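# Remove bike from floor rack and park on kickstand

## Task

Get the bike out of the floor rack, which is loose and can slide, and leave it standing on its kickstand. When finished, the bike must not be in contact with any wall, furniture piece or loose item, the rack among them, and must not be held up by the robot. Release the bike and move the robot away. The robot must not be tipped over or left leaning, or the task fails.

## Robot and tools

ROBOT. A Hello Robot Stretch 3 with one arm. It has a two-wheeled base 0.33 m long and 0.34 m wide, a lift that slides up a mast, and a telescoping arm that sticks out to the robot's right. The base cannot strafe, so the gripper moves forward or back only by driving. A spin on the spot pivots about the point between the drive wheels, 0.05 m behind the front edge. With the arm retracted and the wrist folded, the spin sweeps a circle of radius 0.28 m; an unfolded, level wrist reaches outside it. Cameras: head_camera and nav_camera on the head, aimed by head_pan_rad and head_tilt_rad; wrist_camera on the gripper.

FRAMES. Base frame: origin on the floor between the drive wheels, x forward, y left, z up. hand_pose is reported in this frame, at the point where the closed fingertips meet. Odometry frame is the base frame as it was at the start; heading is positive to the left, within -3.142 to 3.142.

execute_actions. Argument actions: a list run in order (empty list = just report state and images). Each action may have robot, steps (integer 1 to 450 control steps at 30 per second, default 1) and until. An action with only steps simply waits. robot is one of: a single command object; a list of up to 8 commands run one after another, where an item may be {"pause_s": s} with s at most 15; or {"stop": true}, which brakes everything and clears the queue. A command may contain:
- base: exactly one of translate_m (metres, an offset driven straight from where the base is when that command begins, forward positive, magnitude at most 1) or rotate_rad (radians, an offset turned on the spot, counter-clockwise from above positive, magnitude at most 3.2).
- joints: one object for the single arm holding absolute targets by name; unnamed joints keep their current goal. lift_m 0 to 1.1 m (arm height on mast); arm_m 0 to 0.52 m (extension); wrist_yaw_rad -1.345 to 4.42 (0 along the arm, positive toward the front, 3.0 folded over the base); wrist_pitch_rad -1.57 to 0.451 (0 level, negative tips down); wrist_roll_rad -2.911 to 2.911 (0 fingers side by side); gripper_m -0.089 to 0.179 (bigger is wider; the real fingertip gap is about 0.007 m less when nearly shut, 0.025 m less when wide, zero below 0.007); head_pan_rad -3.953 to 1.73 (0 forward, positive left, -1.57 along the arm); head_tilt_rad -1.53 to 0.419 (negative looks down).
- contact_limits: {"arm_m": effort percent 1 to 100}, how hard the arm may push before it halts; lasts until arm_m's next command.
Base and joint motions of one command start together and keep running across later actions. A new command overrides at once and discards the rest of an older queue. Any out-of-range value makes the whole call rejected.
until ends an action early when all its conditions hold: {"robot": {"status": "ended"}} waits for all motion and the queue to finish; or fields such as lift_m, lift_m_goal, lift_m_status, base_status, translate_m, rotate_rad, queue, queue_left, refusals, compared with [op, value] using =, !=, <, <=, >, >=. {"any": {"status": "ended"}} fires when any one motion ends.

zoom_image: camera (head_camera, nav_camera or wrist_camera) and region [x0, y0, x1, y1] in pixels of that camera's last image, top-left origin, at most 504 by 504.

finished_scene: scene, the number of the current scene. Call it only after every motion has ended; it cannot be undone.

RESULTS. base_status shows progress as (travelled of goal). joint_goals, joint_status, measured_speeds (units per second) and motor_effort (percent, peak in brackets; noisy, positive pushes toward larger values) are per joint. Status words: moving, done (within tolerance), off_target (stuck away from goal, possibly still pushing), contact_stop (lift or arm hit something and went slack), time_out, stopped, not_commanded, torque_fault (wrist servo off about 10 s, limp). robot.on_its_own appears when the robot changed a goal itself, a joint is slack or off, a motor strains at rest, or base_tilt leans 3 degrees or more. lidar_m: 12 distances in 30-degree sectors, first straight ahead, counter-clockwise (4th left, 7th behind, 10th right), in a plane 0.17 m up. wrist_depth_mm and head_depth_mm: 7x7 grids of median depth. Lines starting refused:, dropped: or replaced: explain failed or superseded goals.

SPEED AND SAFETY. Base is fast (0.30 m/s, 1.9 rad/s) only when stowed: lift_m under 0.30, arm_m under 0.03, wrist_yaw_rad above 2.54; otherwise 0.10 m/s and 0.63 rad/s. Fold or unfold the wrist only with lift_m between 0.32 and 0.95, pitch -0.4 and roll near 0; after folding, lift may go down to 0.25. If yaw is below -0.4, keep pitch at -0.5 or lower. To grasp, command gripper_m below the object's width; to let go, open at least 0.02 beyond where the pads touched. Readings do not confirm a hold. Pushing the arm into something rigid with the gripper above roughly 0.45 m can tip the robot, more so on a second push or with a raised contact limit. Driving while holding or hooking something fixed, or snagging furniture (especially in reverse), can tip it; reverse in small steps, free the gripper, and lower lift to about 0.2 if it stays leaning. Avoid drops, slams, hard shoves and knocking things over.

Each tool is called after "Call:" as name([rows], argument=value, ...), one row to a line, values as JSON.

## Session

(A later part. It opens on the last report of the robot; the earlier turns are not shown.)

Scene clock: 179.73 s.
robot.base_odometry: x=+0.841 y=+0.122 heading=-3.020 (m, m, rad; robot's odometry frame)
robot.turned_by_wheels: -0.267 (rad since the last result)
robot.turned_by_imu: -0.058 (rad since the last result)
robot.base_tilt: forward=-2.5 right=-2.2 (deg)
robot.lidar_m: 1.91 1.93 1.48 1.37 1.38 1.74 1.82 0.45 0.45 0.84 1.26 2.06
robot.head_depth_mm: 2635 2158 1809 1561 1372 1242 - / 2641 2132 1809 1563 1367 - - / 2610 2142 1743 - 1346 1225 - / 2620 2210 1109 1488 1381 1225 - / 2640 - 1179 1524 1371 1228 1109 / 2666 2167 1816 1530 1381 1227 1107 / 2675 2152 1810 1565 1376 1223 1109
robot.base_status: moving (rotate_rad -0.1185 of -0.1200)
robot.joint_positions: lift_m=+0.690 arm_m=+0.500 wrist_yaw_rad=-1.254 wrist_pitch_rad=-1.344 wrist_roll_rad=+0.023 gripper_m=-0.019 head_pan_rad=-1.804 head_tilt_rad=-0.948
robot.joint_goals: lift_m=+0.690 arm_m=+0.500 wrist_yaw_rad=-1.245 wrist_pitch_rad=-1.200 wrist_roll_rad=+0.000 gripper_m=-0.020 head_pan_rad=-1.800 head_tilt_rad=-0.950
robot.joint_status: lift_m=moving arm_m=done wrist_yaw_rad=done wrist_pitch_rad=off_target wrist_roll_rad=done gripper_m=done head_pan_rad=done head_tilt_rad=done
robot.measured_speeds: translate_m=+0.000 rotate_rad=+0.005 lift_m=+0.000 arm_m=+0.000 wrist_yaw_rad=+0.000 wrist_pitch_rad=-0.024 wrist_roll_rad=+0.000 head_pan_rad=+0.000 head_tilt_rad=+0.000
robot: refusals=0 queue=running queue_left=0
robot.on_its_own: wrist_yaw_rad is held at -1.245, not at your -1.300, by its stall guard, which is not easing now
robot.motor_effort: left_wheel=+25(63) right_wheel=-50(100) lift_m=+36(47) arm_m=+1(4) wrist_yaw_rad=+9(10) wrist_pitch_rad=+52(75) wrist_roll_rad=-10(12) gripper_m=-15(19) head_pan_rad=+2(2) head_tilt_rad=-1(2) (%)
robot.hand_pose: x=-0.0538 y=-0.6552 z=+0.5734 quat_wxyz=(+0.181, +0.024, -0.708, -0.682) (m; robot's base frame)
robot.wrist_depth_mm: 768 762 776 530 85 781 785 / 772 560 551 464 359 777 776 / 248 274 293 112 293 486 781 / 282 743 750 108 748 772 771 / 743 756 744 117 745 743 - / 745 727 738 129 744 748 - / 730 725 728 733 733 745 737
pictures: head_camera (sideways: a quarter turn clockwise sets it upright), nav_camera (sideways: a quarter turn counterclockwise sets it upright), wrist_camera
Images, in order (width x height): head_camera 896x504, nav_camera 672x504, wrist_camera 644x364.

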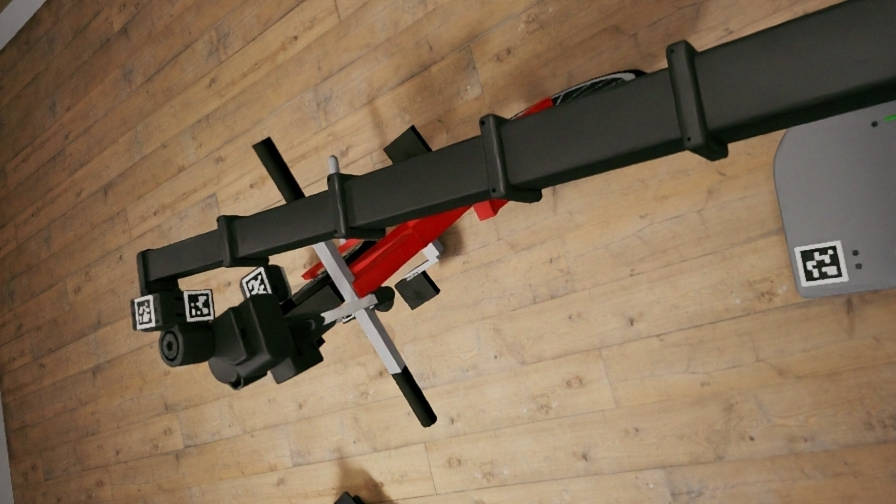

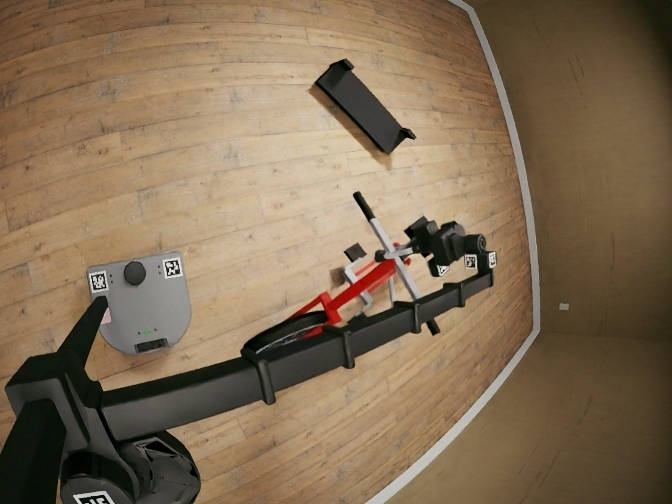

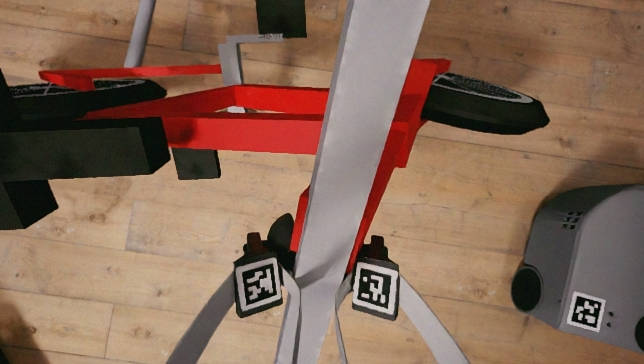

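Call:
execute_actions([
  {"robot":{"joints":{"lift_m":0.71,"arm_m":0.4},"contact_limits":{"arm_m":42},"base":{"rotate_rad":-0.2}},"steps":45},
  {"robot":{"joints":{"lift_m":0.73},"base":{"rotate_rad":-0.2}},"steps":40},
])

Scene clock: 182.73 s.
robot.base_odometry: x=+0.841 y=+0.122 heading=+2.866 (m, m, rad; robot's odometry frame)
robot.turned_by_wheels: -0.397 (rad since the last result)
robot.turned_by_imu: -0.209 (rad since the last result)
robot.base_tilt: forward=-2.4 right=-1.5 (deg)
robot.lidar_m: 1.88 1.88 1.66 1.38 1.38 1.54 1.86 0.30 0.30 0.69 1.38 1.23
robot.head_depth_mm: 2354 2157 1792 1564 1371 - - / 2564 2156 1806 1597 - - - / 2642 2146 1860 - 1022 1189 - / 2666 2275 1758 1249 1377 1221 - / 2648 2282 - 1471 1377 1223 1103 / 2667 2139 1772 1528 1373 1223 1109 / 2633 2154 1807 1559 1374 1228 1107
robot.base_status: moving (rotate_rad -0.1986 of -0.2000)
robot.joint_positions: lift_m=+0.730 arm_m=+0.400 wrist_yaw_rad=-1.252 wrist_pitch_rad=-1.324 wrist_roll_rad=+0.030 gripper_m=-0.019 head_pan_rad=-1.804 head_tilt_rad=-0.948
robot.joint_goals: lift_m=+0.730 arm_m=+0.400 wrist_yaw_rad=-1.245 wrist_pitch_rad=-1.200 wrist_roll_rad=+0.000 gripper_m=-0.020 head_pan_rad=-1.800 head_tilt_rad=-0.950
robot.joint_status: lift_m=moving arm_m=moving wrist_yaw_rad=done wrist_pitch_rad=off_target wrist_roll_rad=done gripper_m=done head_pan_rad=done head_tilt_rad=done
robot.measured_speeds: translate_m=+0.000 rotate_rad=+0.000 lift_m=+0.000 arm_m=+0.000 wrist_yaw_rad=-0.030 wrist_pitch_rad=-0.216 wrist_roll_rad=+0.000 head_pan_rad=+0.000 head_tilt_rad=+0.000
robot: refusals=0 queue=running queue_left=0
robot.on_its_own: wrist_yaw_rad is held at -1.245, not at your -1.300, by its stall guard, which is not easing now
robot.motor_effort: left_wheel=+13(54) right_wheel=-53(100) lift_m=+23(42) arm_m=+3(13) wrist_yaw_rad=+7(18) wrist_pitch_rad=+48(71) wrist_roll_rad=-12(16) gripper_m=-19(21) head_pan_rad=+3(1) head_tilt_rad=+0(1) (%)
robot.contact_limits: arm_m 42 (drawing in: default 26, maximum 42; extending or still: default 36, maximum 59)
robot.hand_pose: x=-0.0587 y=-0.5570 z=+0.6146 quat_wxyz=(+0.187, +0.016, -0.709, -0.680) (m; robot's base frame)
robot.wrist_depth_mm: 832 826 837 821 102 825 821 / 817 809 823 822 96 810 842 / 820 801 804 571 103 823 809 / 262 269 314 275 468 512 806 / 272 798 777 120 805 - - / 776 771 788 129 783 - - / 755 760 765 757 777 772 761
pictures: head_camera (sideways: a quarter turn clockwise sets it upright), nav_camera (sideways: a quarter turn counterclockwise sets it upright), wrist_camera
Images, in order (width x height): head_camera 896x504, nav_camera 672x504, wrist_camera 644x364.

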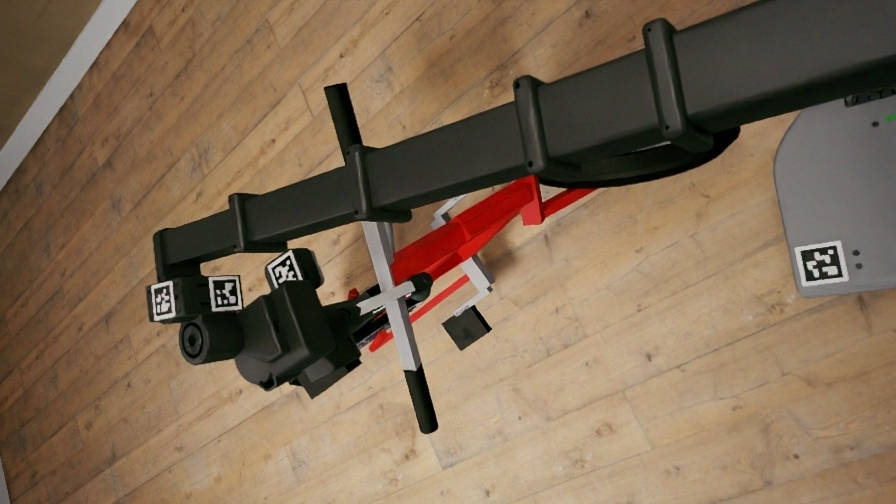

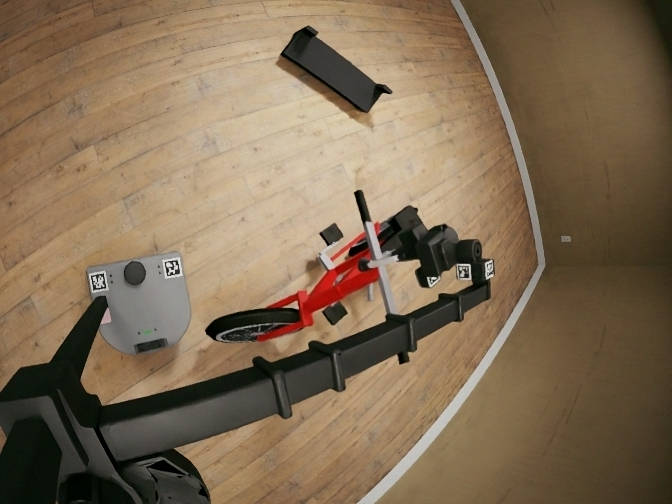

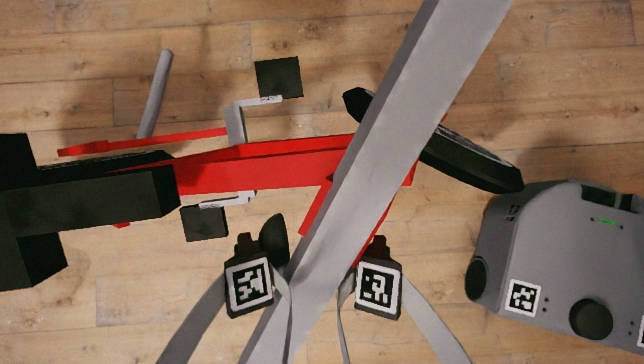

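Upright now; go over onto the stand.

Call:
execute_actions([
  {"robot":{"base":{"rotate_rad":-0.12}},"steps":35},
  {"robot":{"base":{"translate_m":-0.05}},"steps":40},
])

Scene clock: 185.30 s.
robot.base_odometry: x=+0.887 y=+0.103 heading=+2.748 (m, m, rad; robot's odometry frame)
robot.turned_by_wheels: -0.118 (rad since the last result)
robot.turned_by_imu: +0.037 (rad since the last result)
robot.base_tilt: forward=-2.4 right=-1.8 (deg)
robot.lidar_m: 1.91 1.91 1.61 1.36 1.37 1.55 1.83 0.28 0.28 0.69 1.39 1.26
robot.head_depth_mm: 2401 2162 1803 1557 1369 - - / 2574 2148 1807 1606 - - - / 2636 2172 1873 - 998 1170 - / 2673 2296 1752 1276 1364 1227 - / 2634 2275 - 1479 1374 1229 1108 / 2649 2148 1776 1539 1376 1227 1115 / 2669 2153 1807 1570 1374 1225 1107
robot.base_status: moving (translate_m -0.0499 of -0.0500)
robot.joint_positions: lift_m=+0.731 arm_m=+0.400 wrist_yaw_rad=-1.253 wrist_pitch_rad=-1.336 wrist_roll_rad=+0.034 gripper_m=-0.019 head_pan_rad=-1.804 head_tilt_rad=-0.947
robot.joint_goals: lift_m=+0.730 arm_m=+0.400 wrist_yaw_rad=-1.245 wrist_pitch_rad=-1.200 wrist_roll_rad=+0.000 gripper_m=-0.020 head_pan_rad=-1.800 head_tilt_rad=-0.950
robot.joint_status: lift_m=moving arm_m=moving wrist_yaw_rad=done wrist_pitch_rad=off_target wrist_roll_rad=done gripper_m=done head_pan_rad=done head_tilt_rad=done
robot.measured_speeds: translate_m=+0.000 rotate_rad=+0.002 lift_m=+0.000 arm_m=+0.000 wrist_yaw_rad=+0.000 wrist_pitch_rad=+0.000 wrist_roll_rad=+0.000 head_pan_rad=+0.000 head_tilt_rad=+0.000
robot: refusals=0 queue=running queue_left=0
robot.on_its_own: wrist_yaw_rad is held at -1.245, not at your -1.300, by its stall guard, which is not easing now
robot.motor_effort: left_wheel=+24(59) right_wheel=-53(100) lift_m=+15(38) arm_m=-1(2) wrist_yaw_rad=+7(14) wrist_pitch_rad=+48(69) wrist_roll_rad=-14(15) gripper_m=-21(22) head_pan_rad=+2(2) head_tilt_rad=-2(1) (%)
robot.contact_limits: arm_m 42 (drawing in: default 26, maximum 42; extending or still: default 36, maximum 59)
robot.hand_pose: x=-0.0558 y=-0.5561 z=+0.6144 quat_wxyz=(+0.181, +0.018, -0.709, -0.681) (m; robot's base frame)
robot.wrist_depth_mm: 836 829 822 829 814 90 818 / 809 820 827 825 95 828 811 / 808 813 595 792 101 810 812 / 258 260 315 272 456 494 797 / 285 799 802 118 800 - - / 798 783 782 128 788 - - / 768 777 786 781 787 772 775
pictures: head_camera (sideways: a quarter turn clockwise sets it upright), nav_camera (sideways: a quarter turn counterclockwise sets it upright), wrist_camera
Images, in order (width x height): head_camera 896x504, nav_camera 672x504, wrist_camera 644x364.

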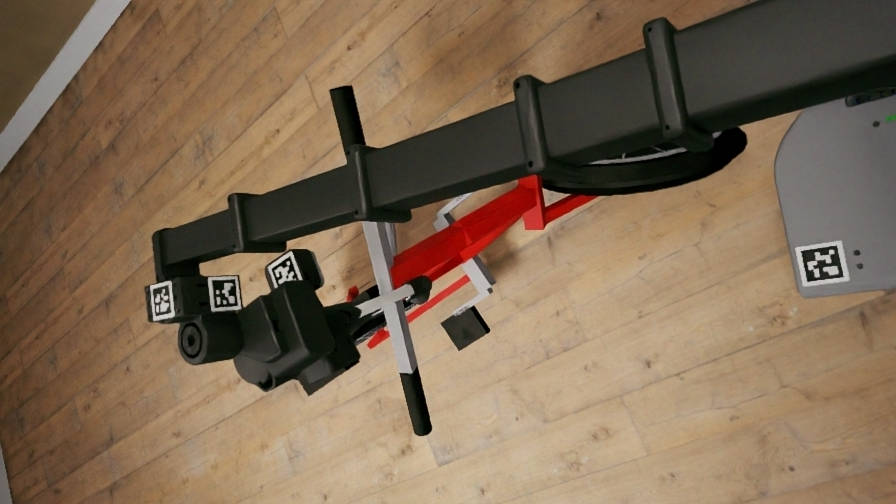

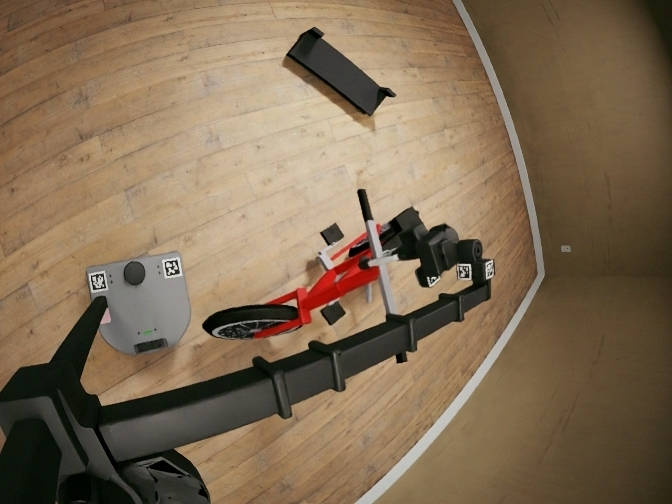

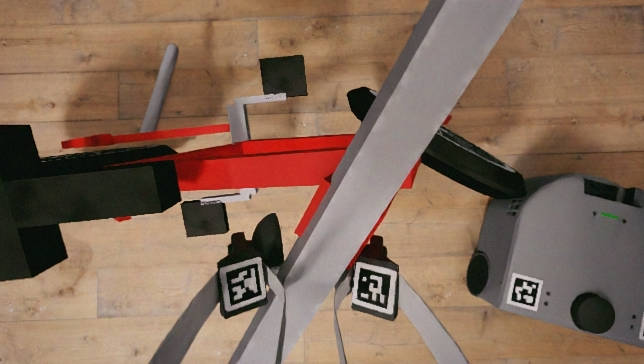

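Call:
execute_actions([
  {"robot":{"joints":{"lift_m":0.765},"base":{"rotate_rad":-0.15}},"steps":40},
  {"steps":15},
])

Scene clock: 187.23 s.
robot.base_odometry: x=+0.887 y=+0.103 heading=+2.598 (m, m, rad; robot's odometry frame)
robot.turned_by_wheels: -0.150 (rad since the last result)
robot.turned_by_imu: -0.149 (rad since the last result)
robot.base_tilt: forward=-3.6 right=+0.1 (deg)
robot.lidar_m: 1.95 1.91 1.80 1.39 1.38 1.46 1.86 0.25 0.25 0.83 1.39 1.26
robot.head_depth_mm: 2113 2152 1806 1562 1396 - - / 2344 2150 1818 1589 - - - / 2542 2206 - 1370 998 1011 - / 2641 - 1777 982 1351 1225 - / 2648 - 1006 1266 1370 1228 1112 / 2655 2160 1505 1504 1373 1233 1106 / 2659 2154 1811 1568 1372 1225 1105
robot.base_status: moving (rotate_rad -0.1496 of -0.1500)
robot.joint_positions: lift_m=+0.758 arm_m=+0.400 wrist_yaw_rad=-1.253 wrist_pitch_rad=-1.257 wrist_roll_rad=+0.024 gripper_m=-0.019 head_pan_rad=-1.804 head_tilt_rad=-0.947
robot.joint_goals: lift_m=+0.758 arm_m=+0.400 wrist_yaw_rad=-1.245 wrist_pitch_rad=-1.200 wrist_roll_rad=+0.000 gripper_m=-0.020 head_pan_rad=-1.800 head_tilt_rad=-0.950
robot.joint_status: lift_m=contact_stop arm_m=done wrist_yaw_rad=done wrist_pitch_rad=off_target wrist_roll_rad=done gripper_m=done head_pan_rad=done head_tilt_rad=done
robot.measured_speeds: translate_m=+0.000 rotate_rad=+0.000 lift_m=+0.000 arm_m=+0.000 wrist_yaw_rad=+0.000 wrist_pitch_rad=+0.000 wrist_roll_rad=+0.000 head_pan_rad=+0.000 head_tilt_rad=+0.000
robot: refusals=0 queue=running queue_left=0
robot.on_its_own: wrist_yaw_rad is held at -1.245, not at your -1.300, by its stall guard, which is not easing now; lift_m is slack since a contact_stop, until your next command for it (your +0.765 is given up)
robot.motor_effort: left_wheel=+8(35) right_wheel=-14(62) lift_m=+30(61) arm_m=+0(1) wrist_yaw_rad=+7(14) wrist_pitch_rad=+20(51) wrist_roll_rad=-10(14) gripper_m=-14(22) head_pan_rad=+2(2) head_tilt_rad=-1(2) (%)
robot.contact_limits: arm_m 42 (drawing in: default 26, maximum 42; extending or still: default 36, maximum 59)
robot.hand_pose: x=-0.0747 y=-0.5623 z=+0.6454 quat_wxyz=(+0.211, -0.006, -0.709, -0.672) (m; robot's base frame)
robot.wrist_depth_mm: 907 909 922 909 116 914 905 / 879 871 890 880 119 894 884 / 851 859 866 852 122 856 868 / 839 832 842 299 260 835 841 / 264 265 321 128 821 474 - / 267 783 598 130 796 - - / 777 781 784 136 777 785 -
pictures: head_camera (sideways: a quarter turn clockwise sets it upright), nav_camera (sideways: a quarter turn counterclockwise sets it upright), wrist_camera
Images, in order (width x height): head_camera 896x504, nav_camera 672x504, wrist_camera 644x364.

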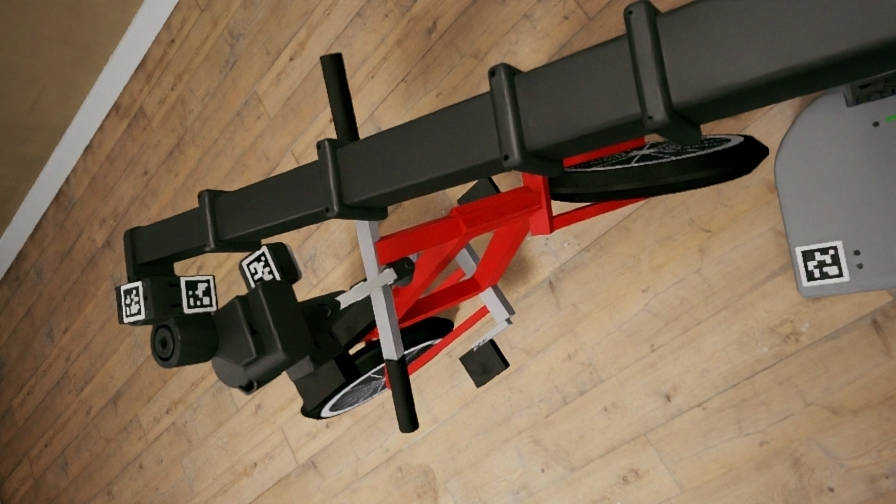

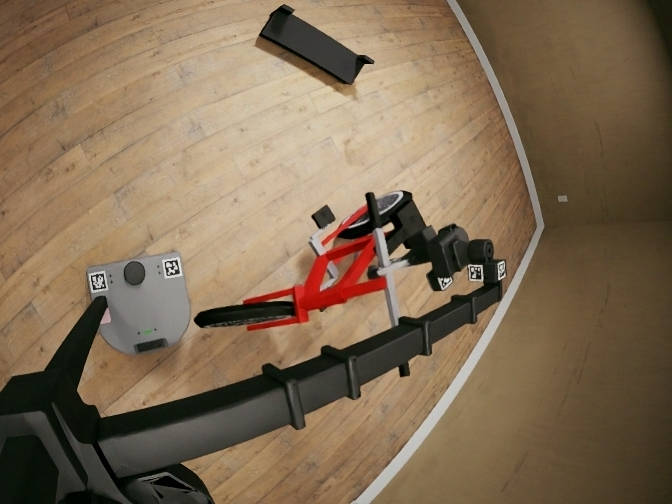

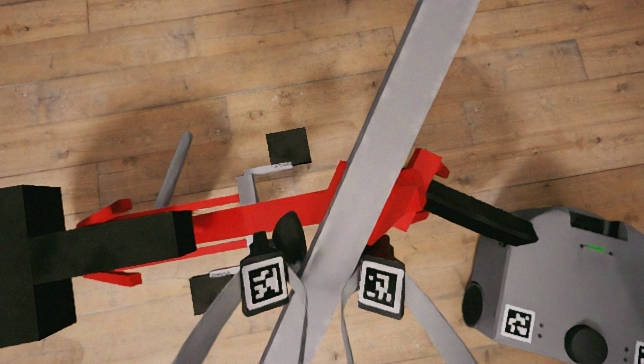

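Call:
execute_actions([
  {"robot":{"joints":{"lift_m":0.75},"base":{"rotate_rad":-0.12}},"steps":35},
  {"robot":{"joints":{"gripper_m":0.03}},"steps":40},
])

Scene clock: 189.80 s.
robot.base_odometry: x=+0.887 y=+0.103 heading=+2.479 (m, m, rad; robot's odometry frame)
robot.turned_by_wheels: -0.120 (rad since the last result)
robot.turned_by_imu: -0.118 (rad since the last result)
robot.base_tilt: forward=-2.4 right=-1.2 (deg)
robot.lidar_m: 2.00 1.91 1.96 1.43 1.37 1.41 1.88 0.23 0.23 0.80 1.41 1.26
robot.head_depth_mm: 1950 2087 1817 1563 1395 - - / 2140 2152 1811 1592 - - - / 2352 2207 - 1505 993 1068 - / 2528 - 1781 1049 1326 1229 - / 2659 - 981 1226 1375 1226 1107 / 2655 2143 1242 1322 1377 1222 1108 / 2652 2158 1811 1560 1382 1226 1104
robot.base_status: done (rotate_rad -0.1197 of -0.1200)
robot.joint_positions: lift_m=+0.758 arm_m=+0.400 wrist_yaw_rad=-1.235 wrist_pitch_rad=-1.217 wrist_roll_rad=+0.012 gripper_m=+0.030 head_pan_rad=-1.804 head_tilt_rad=-0.947
robot.joint_goals: lift_m=+0.758 arm_m=+0.400 wrist_yaw_rad=-1.245 wrist_pitch_rad=-1.200 wrist_roll_rad=+0.000 gripper_m=+0.030 head_pan_rad=-1.800 head_tilt_rad=-0.950
robot.joint_status: lift_m=contact_stop arm_m=done wrist_yaw_rad=done wrist_pitch_rad=off_target wrist_roll_rad=done gripper_m=done head_pan_rad=done head_tilt_rad=done
robot.measured_speeds: translate_m=+0.000 rotate_rad=+0.000 lift_m=+0.000 arm_m=+0.000 wrist_yaw_rad=+0.000 wrist_pitch_rad=+0.000 wrist_roll_rad=+0.000 head_pan_rad=+0.000 head_tilt_rad=+0.000
robot: refusals=0 queue=done queue_left=0
robot.on_its_own: wrist_yaw_rad is held at -1.245, not at your -1.300, by its stall guard, which is not easing now; lift_m is slack since a contact_stop, until your next command for it (your +0.750 is given up)
robot.motor_effort: left_wheel=+6(25) right_wheel=-11(42) lift_m=+30(29) arm_m=-4(4) wrist_yaw_rad=-8(7) wrist_pitch_rad=+6(20) wrist_roll_rad=-5(12) gripper_m=+7(81) head_pan_rad=+3(3) head_tilt_rad=-1(1) (%)
robot.contact_limits: arm_m 42 (drawing in: default 26, maximum 42; extending or still: default 36, maximum 59)
robot.hand_pose: x=-0.0840 y=-0.5669 z=+0.6477 quat_wxyz=(+0.234, -0.010, -0.708, -0.666) (m; robot's base frame)
robot.wrist_depth_mm: 940 942 928 947 128 933 936 / 900 898 919 909 908 902 903 / 878 884 870 891 872 902 879 / 852 837 841 134 530 841 855 / 816 825 813 128 417 465 827 / 260 263 453 128 804 807 - / 278 785 574 762 758 - -
pictures: head_camera (sideways: a quarter turn clockwise sets it upright), nav_camera (sideways: a quarter turn counterclockwise sets it upright), wrist_camera
Images, in order (width x height): head_camera 896x504, nav_camera 672x504, wrist_camera 644x364.

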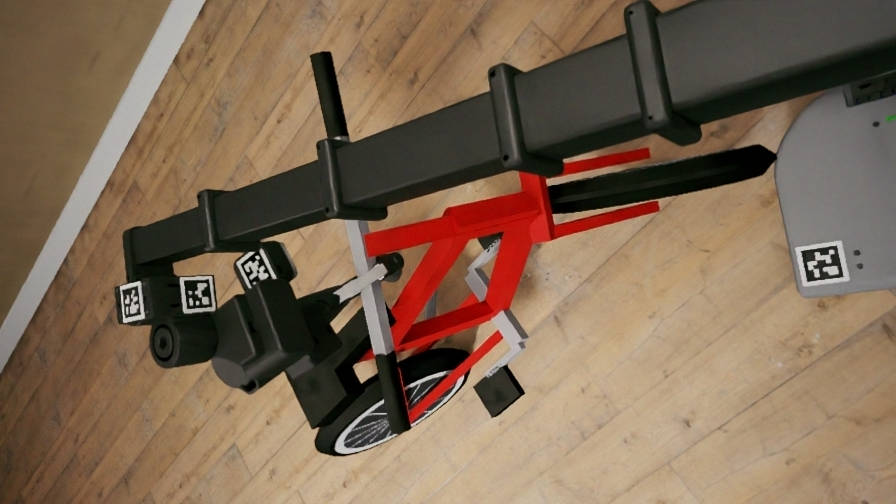

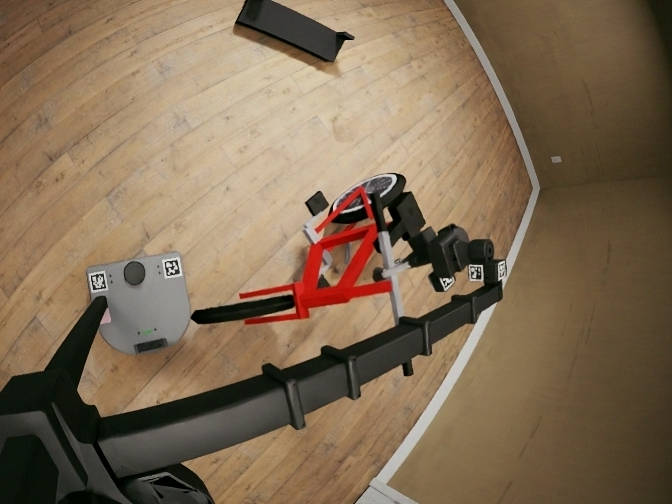

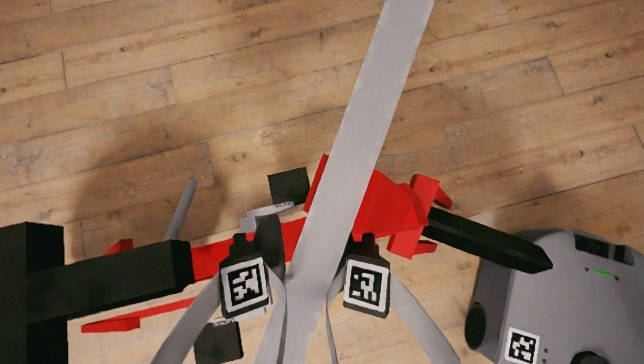

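Leaning left now. Release and raise.

Call:
execute_actions([
  {"robot":{"joints":{"gripper_m":0.09}},"steps":35},
  {"robot":{"joints":{"lift_m":0.93}},"steps":70},
  {"robot":{"base":{"translate_m":0.6},"joints":{"head_pan_rad":-2.3}},"steps":300,"until":{"robot":{"status":"ended"}}},
])

Scene clock: 200.60 s.
robot.base_odometry: x=+0.414 y=+0.473 heading=+2.478 (m, m, rad; robot's odometry frame)
robot.turned_by_wheels: +0.000 (rad since the last result)
robot.turned_by_imu: -0.002 (rad since the last result)
robot.base_tilt: forward=-2.5 right=-1.3 (deg)
robot.lidar_m: 1.47 1.40 1.44 1.76 1.69 1.73 0.82 0.82 0.99 3.22 0.77 0.75
robot.head_depth_mm: 2141 2096 1772 - - 1192 1108 / 2193 2053 1208 - - 1210 1139 / 2295 2156 - - 1334 1248 - / 2380 2213 - - 1376 1228 - / 2413 2328 - 1539 1378 1225 1125 / 2496 - 1700 1570 1378 1224 1108 / 2559 - 1813 1565 1374 1226 1111
robot.base_status: done (translate_m +0.6000 of +0.6000)
robot.joint_positions: lift_m=+0.930 arm_m=+0.400 wrist_yaw_rad=-1.242 wrist_pitch_rad=-1.199 wrist_roll_rad=+0.007 gripper_m=+0.090 head_pan_rad=-2.293 head_tilt_rad=-0.947
robot.joint_goals: lift_m=+0.930 arm_m=+0.400 wrist_yaw_rad=-1.245 wrist_pitch_rad=-1.200 wrist_roll_rad=+0.000 gripper_m=+0.090 head_pan_rad=-2.300 head_tilt_rad=-0.950
robot.joint_status: lift_m=done arm_m=done wrist_yaw_rad=done wrist_pitch_rad=off_target wrist_roll_rad=done gripper_m=done head_pan_rad=done head_tilt_rad=done
robot.measured_speeds: translate_m=+0.000 rotate_rad=+0.000 lift_m=+0.000 arm_m=+0.000 wrist_yaw_rad=+0.000 wrist_pitch_rad=+0.000 wrist_roll_rad=+0.000 head_pan_rad=+0.000 head_tilt_rad=+0.000
robot: refusals=0 queue=done queue_left=0
robot.on_its_own: wrist_yaw_rad is held at -1.245, not at your -1.300, by its stall guard, which is not easing now
robot.motor_effort: left_wheel=+3(7) right_wheel=-3(13) lift_m=+33(36) arm_m=-4(4) wrist_yaw_rad=-1(8) wrist_pitch_rad=-1(12) wrist_roll_rad=-3(5) gripper_m=+0(87) head_pan_rad=-4(41) head_tilt_rad=-1(2) (%)
robot.contact_limits: arm_m 42 (drawing in: default 26, maximum 42; extending or still: default 36, maximum 59)
robot.hand_pose: x=-0.0883 y=-0.5678 z=+0.8211 quat_wxyz=(+0.240, -0.017, -0.708, -0.665) (m; robot's base frame)
robot.wrist_depth_mm: - - 784 972 990 892 - / - - 958 - - - - / - - - - - - - / - - - - - - - / - - - 999 - 997 - / 973 955 976 968 955 - 983 / 928 918 919 941 926 - 942
pictures: head_camera (sideways: a quarter turn clockwise sets it upright), nav_camera (sideways: a quarter turn counterclockwise sets it upright), wrist_camera
Images, in order (width x height): head_camera 896x504, nav_camera 672x504, wrist_camera 644x364.

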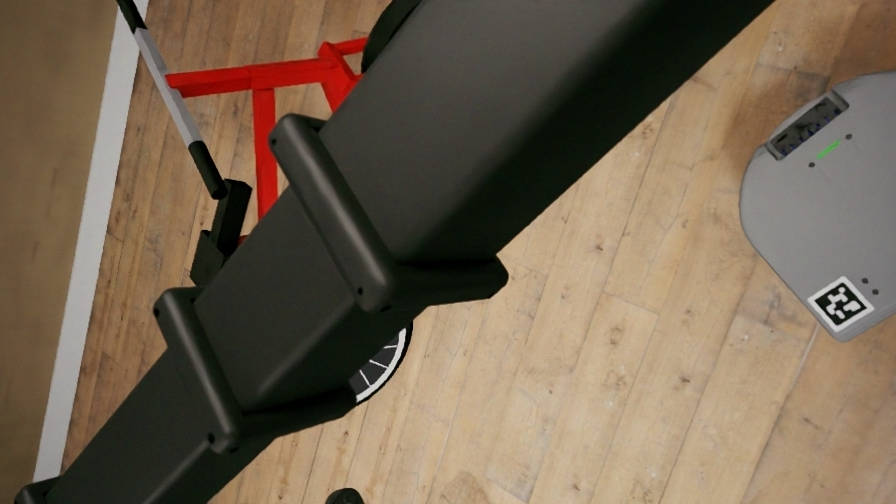

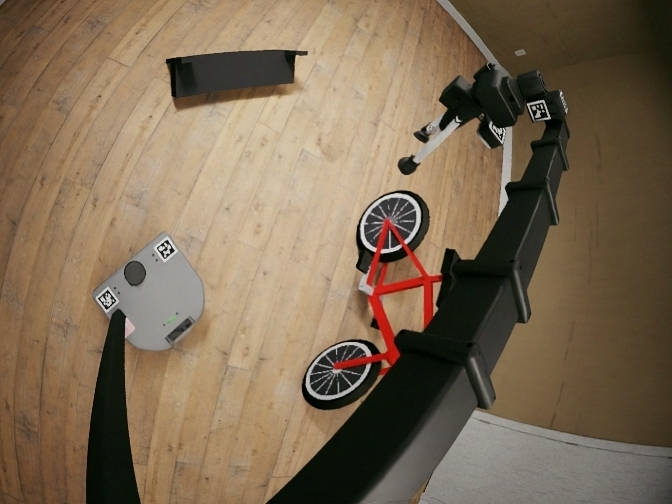

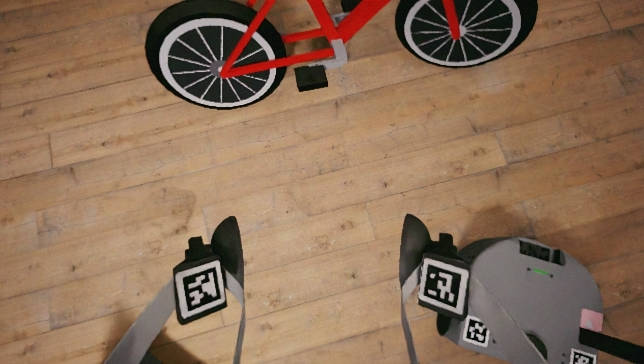

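Call:
execute_actions([
  {"robot":{"joints":{"arm_m":0.02,"lift_m":0.5,"head_pan_rad":-2.5,"head_tilt_rad":-0.75}},"steps":200,"until":{"robot":{"status":"ended"}}},
])

Scene clock: 205.33 s.
robot.base_odometry: x=+0.414 y=+0.473 heading=+2.478 (m, m, rad; robot's odometry frame)
robot.turned_by_wheels: +0.000 (rad since the last result)
robot.turned_by_imu: +0.000 (rad since the last result)
robot.base_tilt: forward=-2.5 right=-1.4 (deg)
robot.lidar_m: 1.47 1.41 1.45 1.76 1.69 1.73 0.82 0.83 0.99 3.20 0.77 0.75
robot.head_depth_mm: 1991 2264 2348 1855 1511 1315 1174 / 2046 2316 2332 1852 1318 1321 1152 / 2069 2359 2257 1315 1446 1321 1156 / 2124 2380 2254 1805 1539 1318 1175 / 2128 2409 2353 1754 1498 1316 1195 / 2169 2484 2301 1449 1488 1314 1172 / 2219 2510 2346 1441 1516 1317 1158
robot.base_status: done (translate_m +0.6000 of +0.6000)
robot.joint_positions: lift_m=+0.500 arm_m=+0.020 wrist_yaw_rad=-1.243 wrist_pitch_rad=-1.200 wrist_roll_rad=+0.005 gripper_m=+0.090 head_pan_rad=-2.493 head_tilt_rad=-0.754
robot.joint_goals: lift_m=+0.500 arm_m=+0.020 wrist_yaw_rad=-1.245 wrist_pitch_rad=-1.200 wrist_roll_rad=+0.000 gripper_m=+0.090 head_pan_rad=-2.500 head_tilt_rad=-0.750
robot.joint_status: lift_m=done arm_m=done wrist_yaw_rad=done wrist_pitch_rad=off_target wrist_roll_rad=done gripper_m=done head_pan_rad=done head_tilt_rad=done
robot.measured_speeds: translate_m=+0.000 rotate_rad=+0.000 lift_m=+0.000 arm_m=+0.000 wrist_yaw_rad=+0.000 wrist_pitch_rad=+0.000 wrist_roll_rad=+0.000 head_pan_rad=+0.000 head_tilt_rad=+0.000
robot: refusals=0 queue=done queue_left=0
robot.on_its_own: wrist_yaw_rad is held at -1.245, not at your -1.300, by its stall guard, which is not easing now
robot.motor_effort: left_wheel=+2(3) right_wheel=-3(3) lift_m=+27(33) arm_m=-4(5) wrist_yaw_rad=-1(1) wrist_pitch_rad=-1(1) wrist_roll_rad=-2(3) gripper_m=+0(0) head_pan_rad=-4(28) head_tilt_rad=+1(12) (%)
robot.hand_pose: x=-0.0882 y=-0.1878 z=+0.3913 quat_wxyz=(+0.240, -0.016, -0.707, -0.665) (m; robot's base frame)
robot.wrist_depth_mm: 647 639 647 659 651 656 658 / 618 627 628 626 625 622 629 / 598 595 602 605 610 611 608 / 579 587 589 578 - 594 582 / 562 561 566 563 - - 568 / 542 543 547 543 - - 549 / 525 526 528 527 - - -
pictures: head_camera (sideways: a quarter turn clockwise sets it upright), nav_camera (sideways: a quarter turn counterclockwise sets it upright), wrist_camera
Images, in order (width x height): head_camera 896x504, nav_camera 672x504, wrist_camera 644x364.

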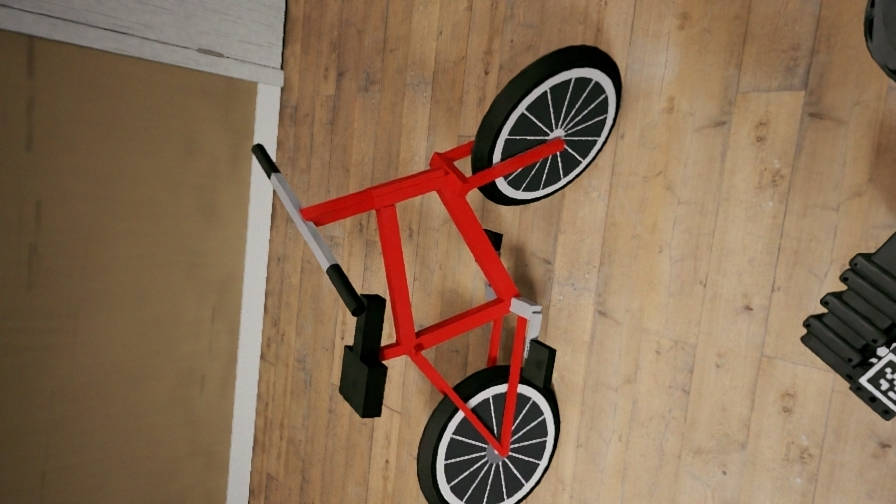

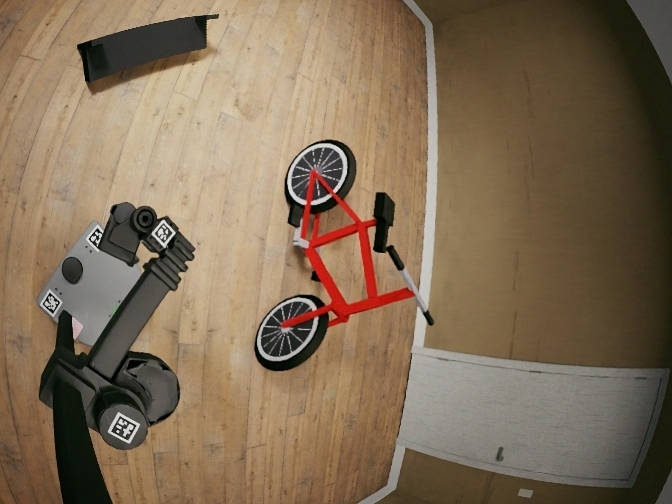

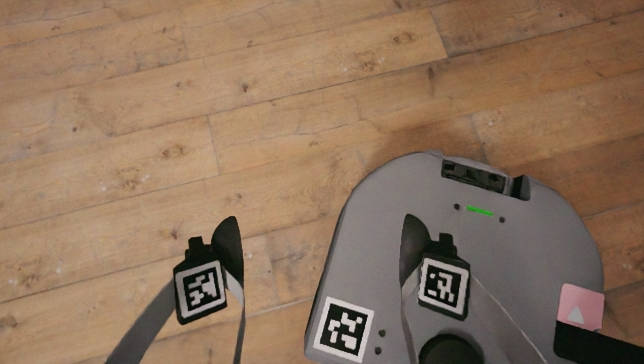

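Standing.

Call:
finished_scene(scene=2)

The scene is finished: the task was done.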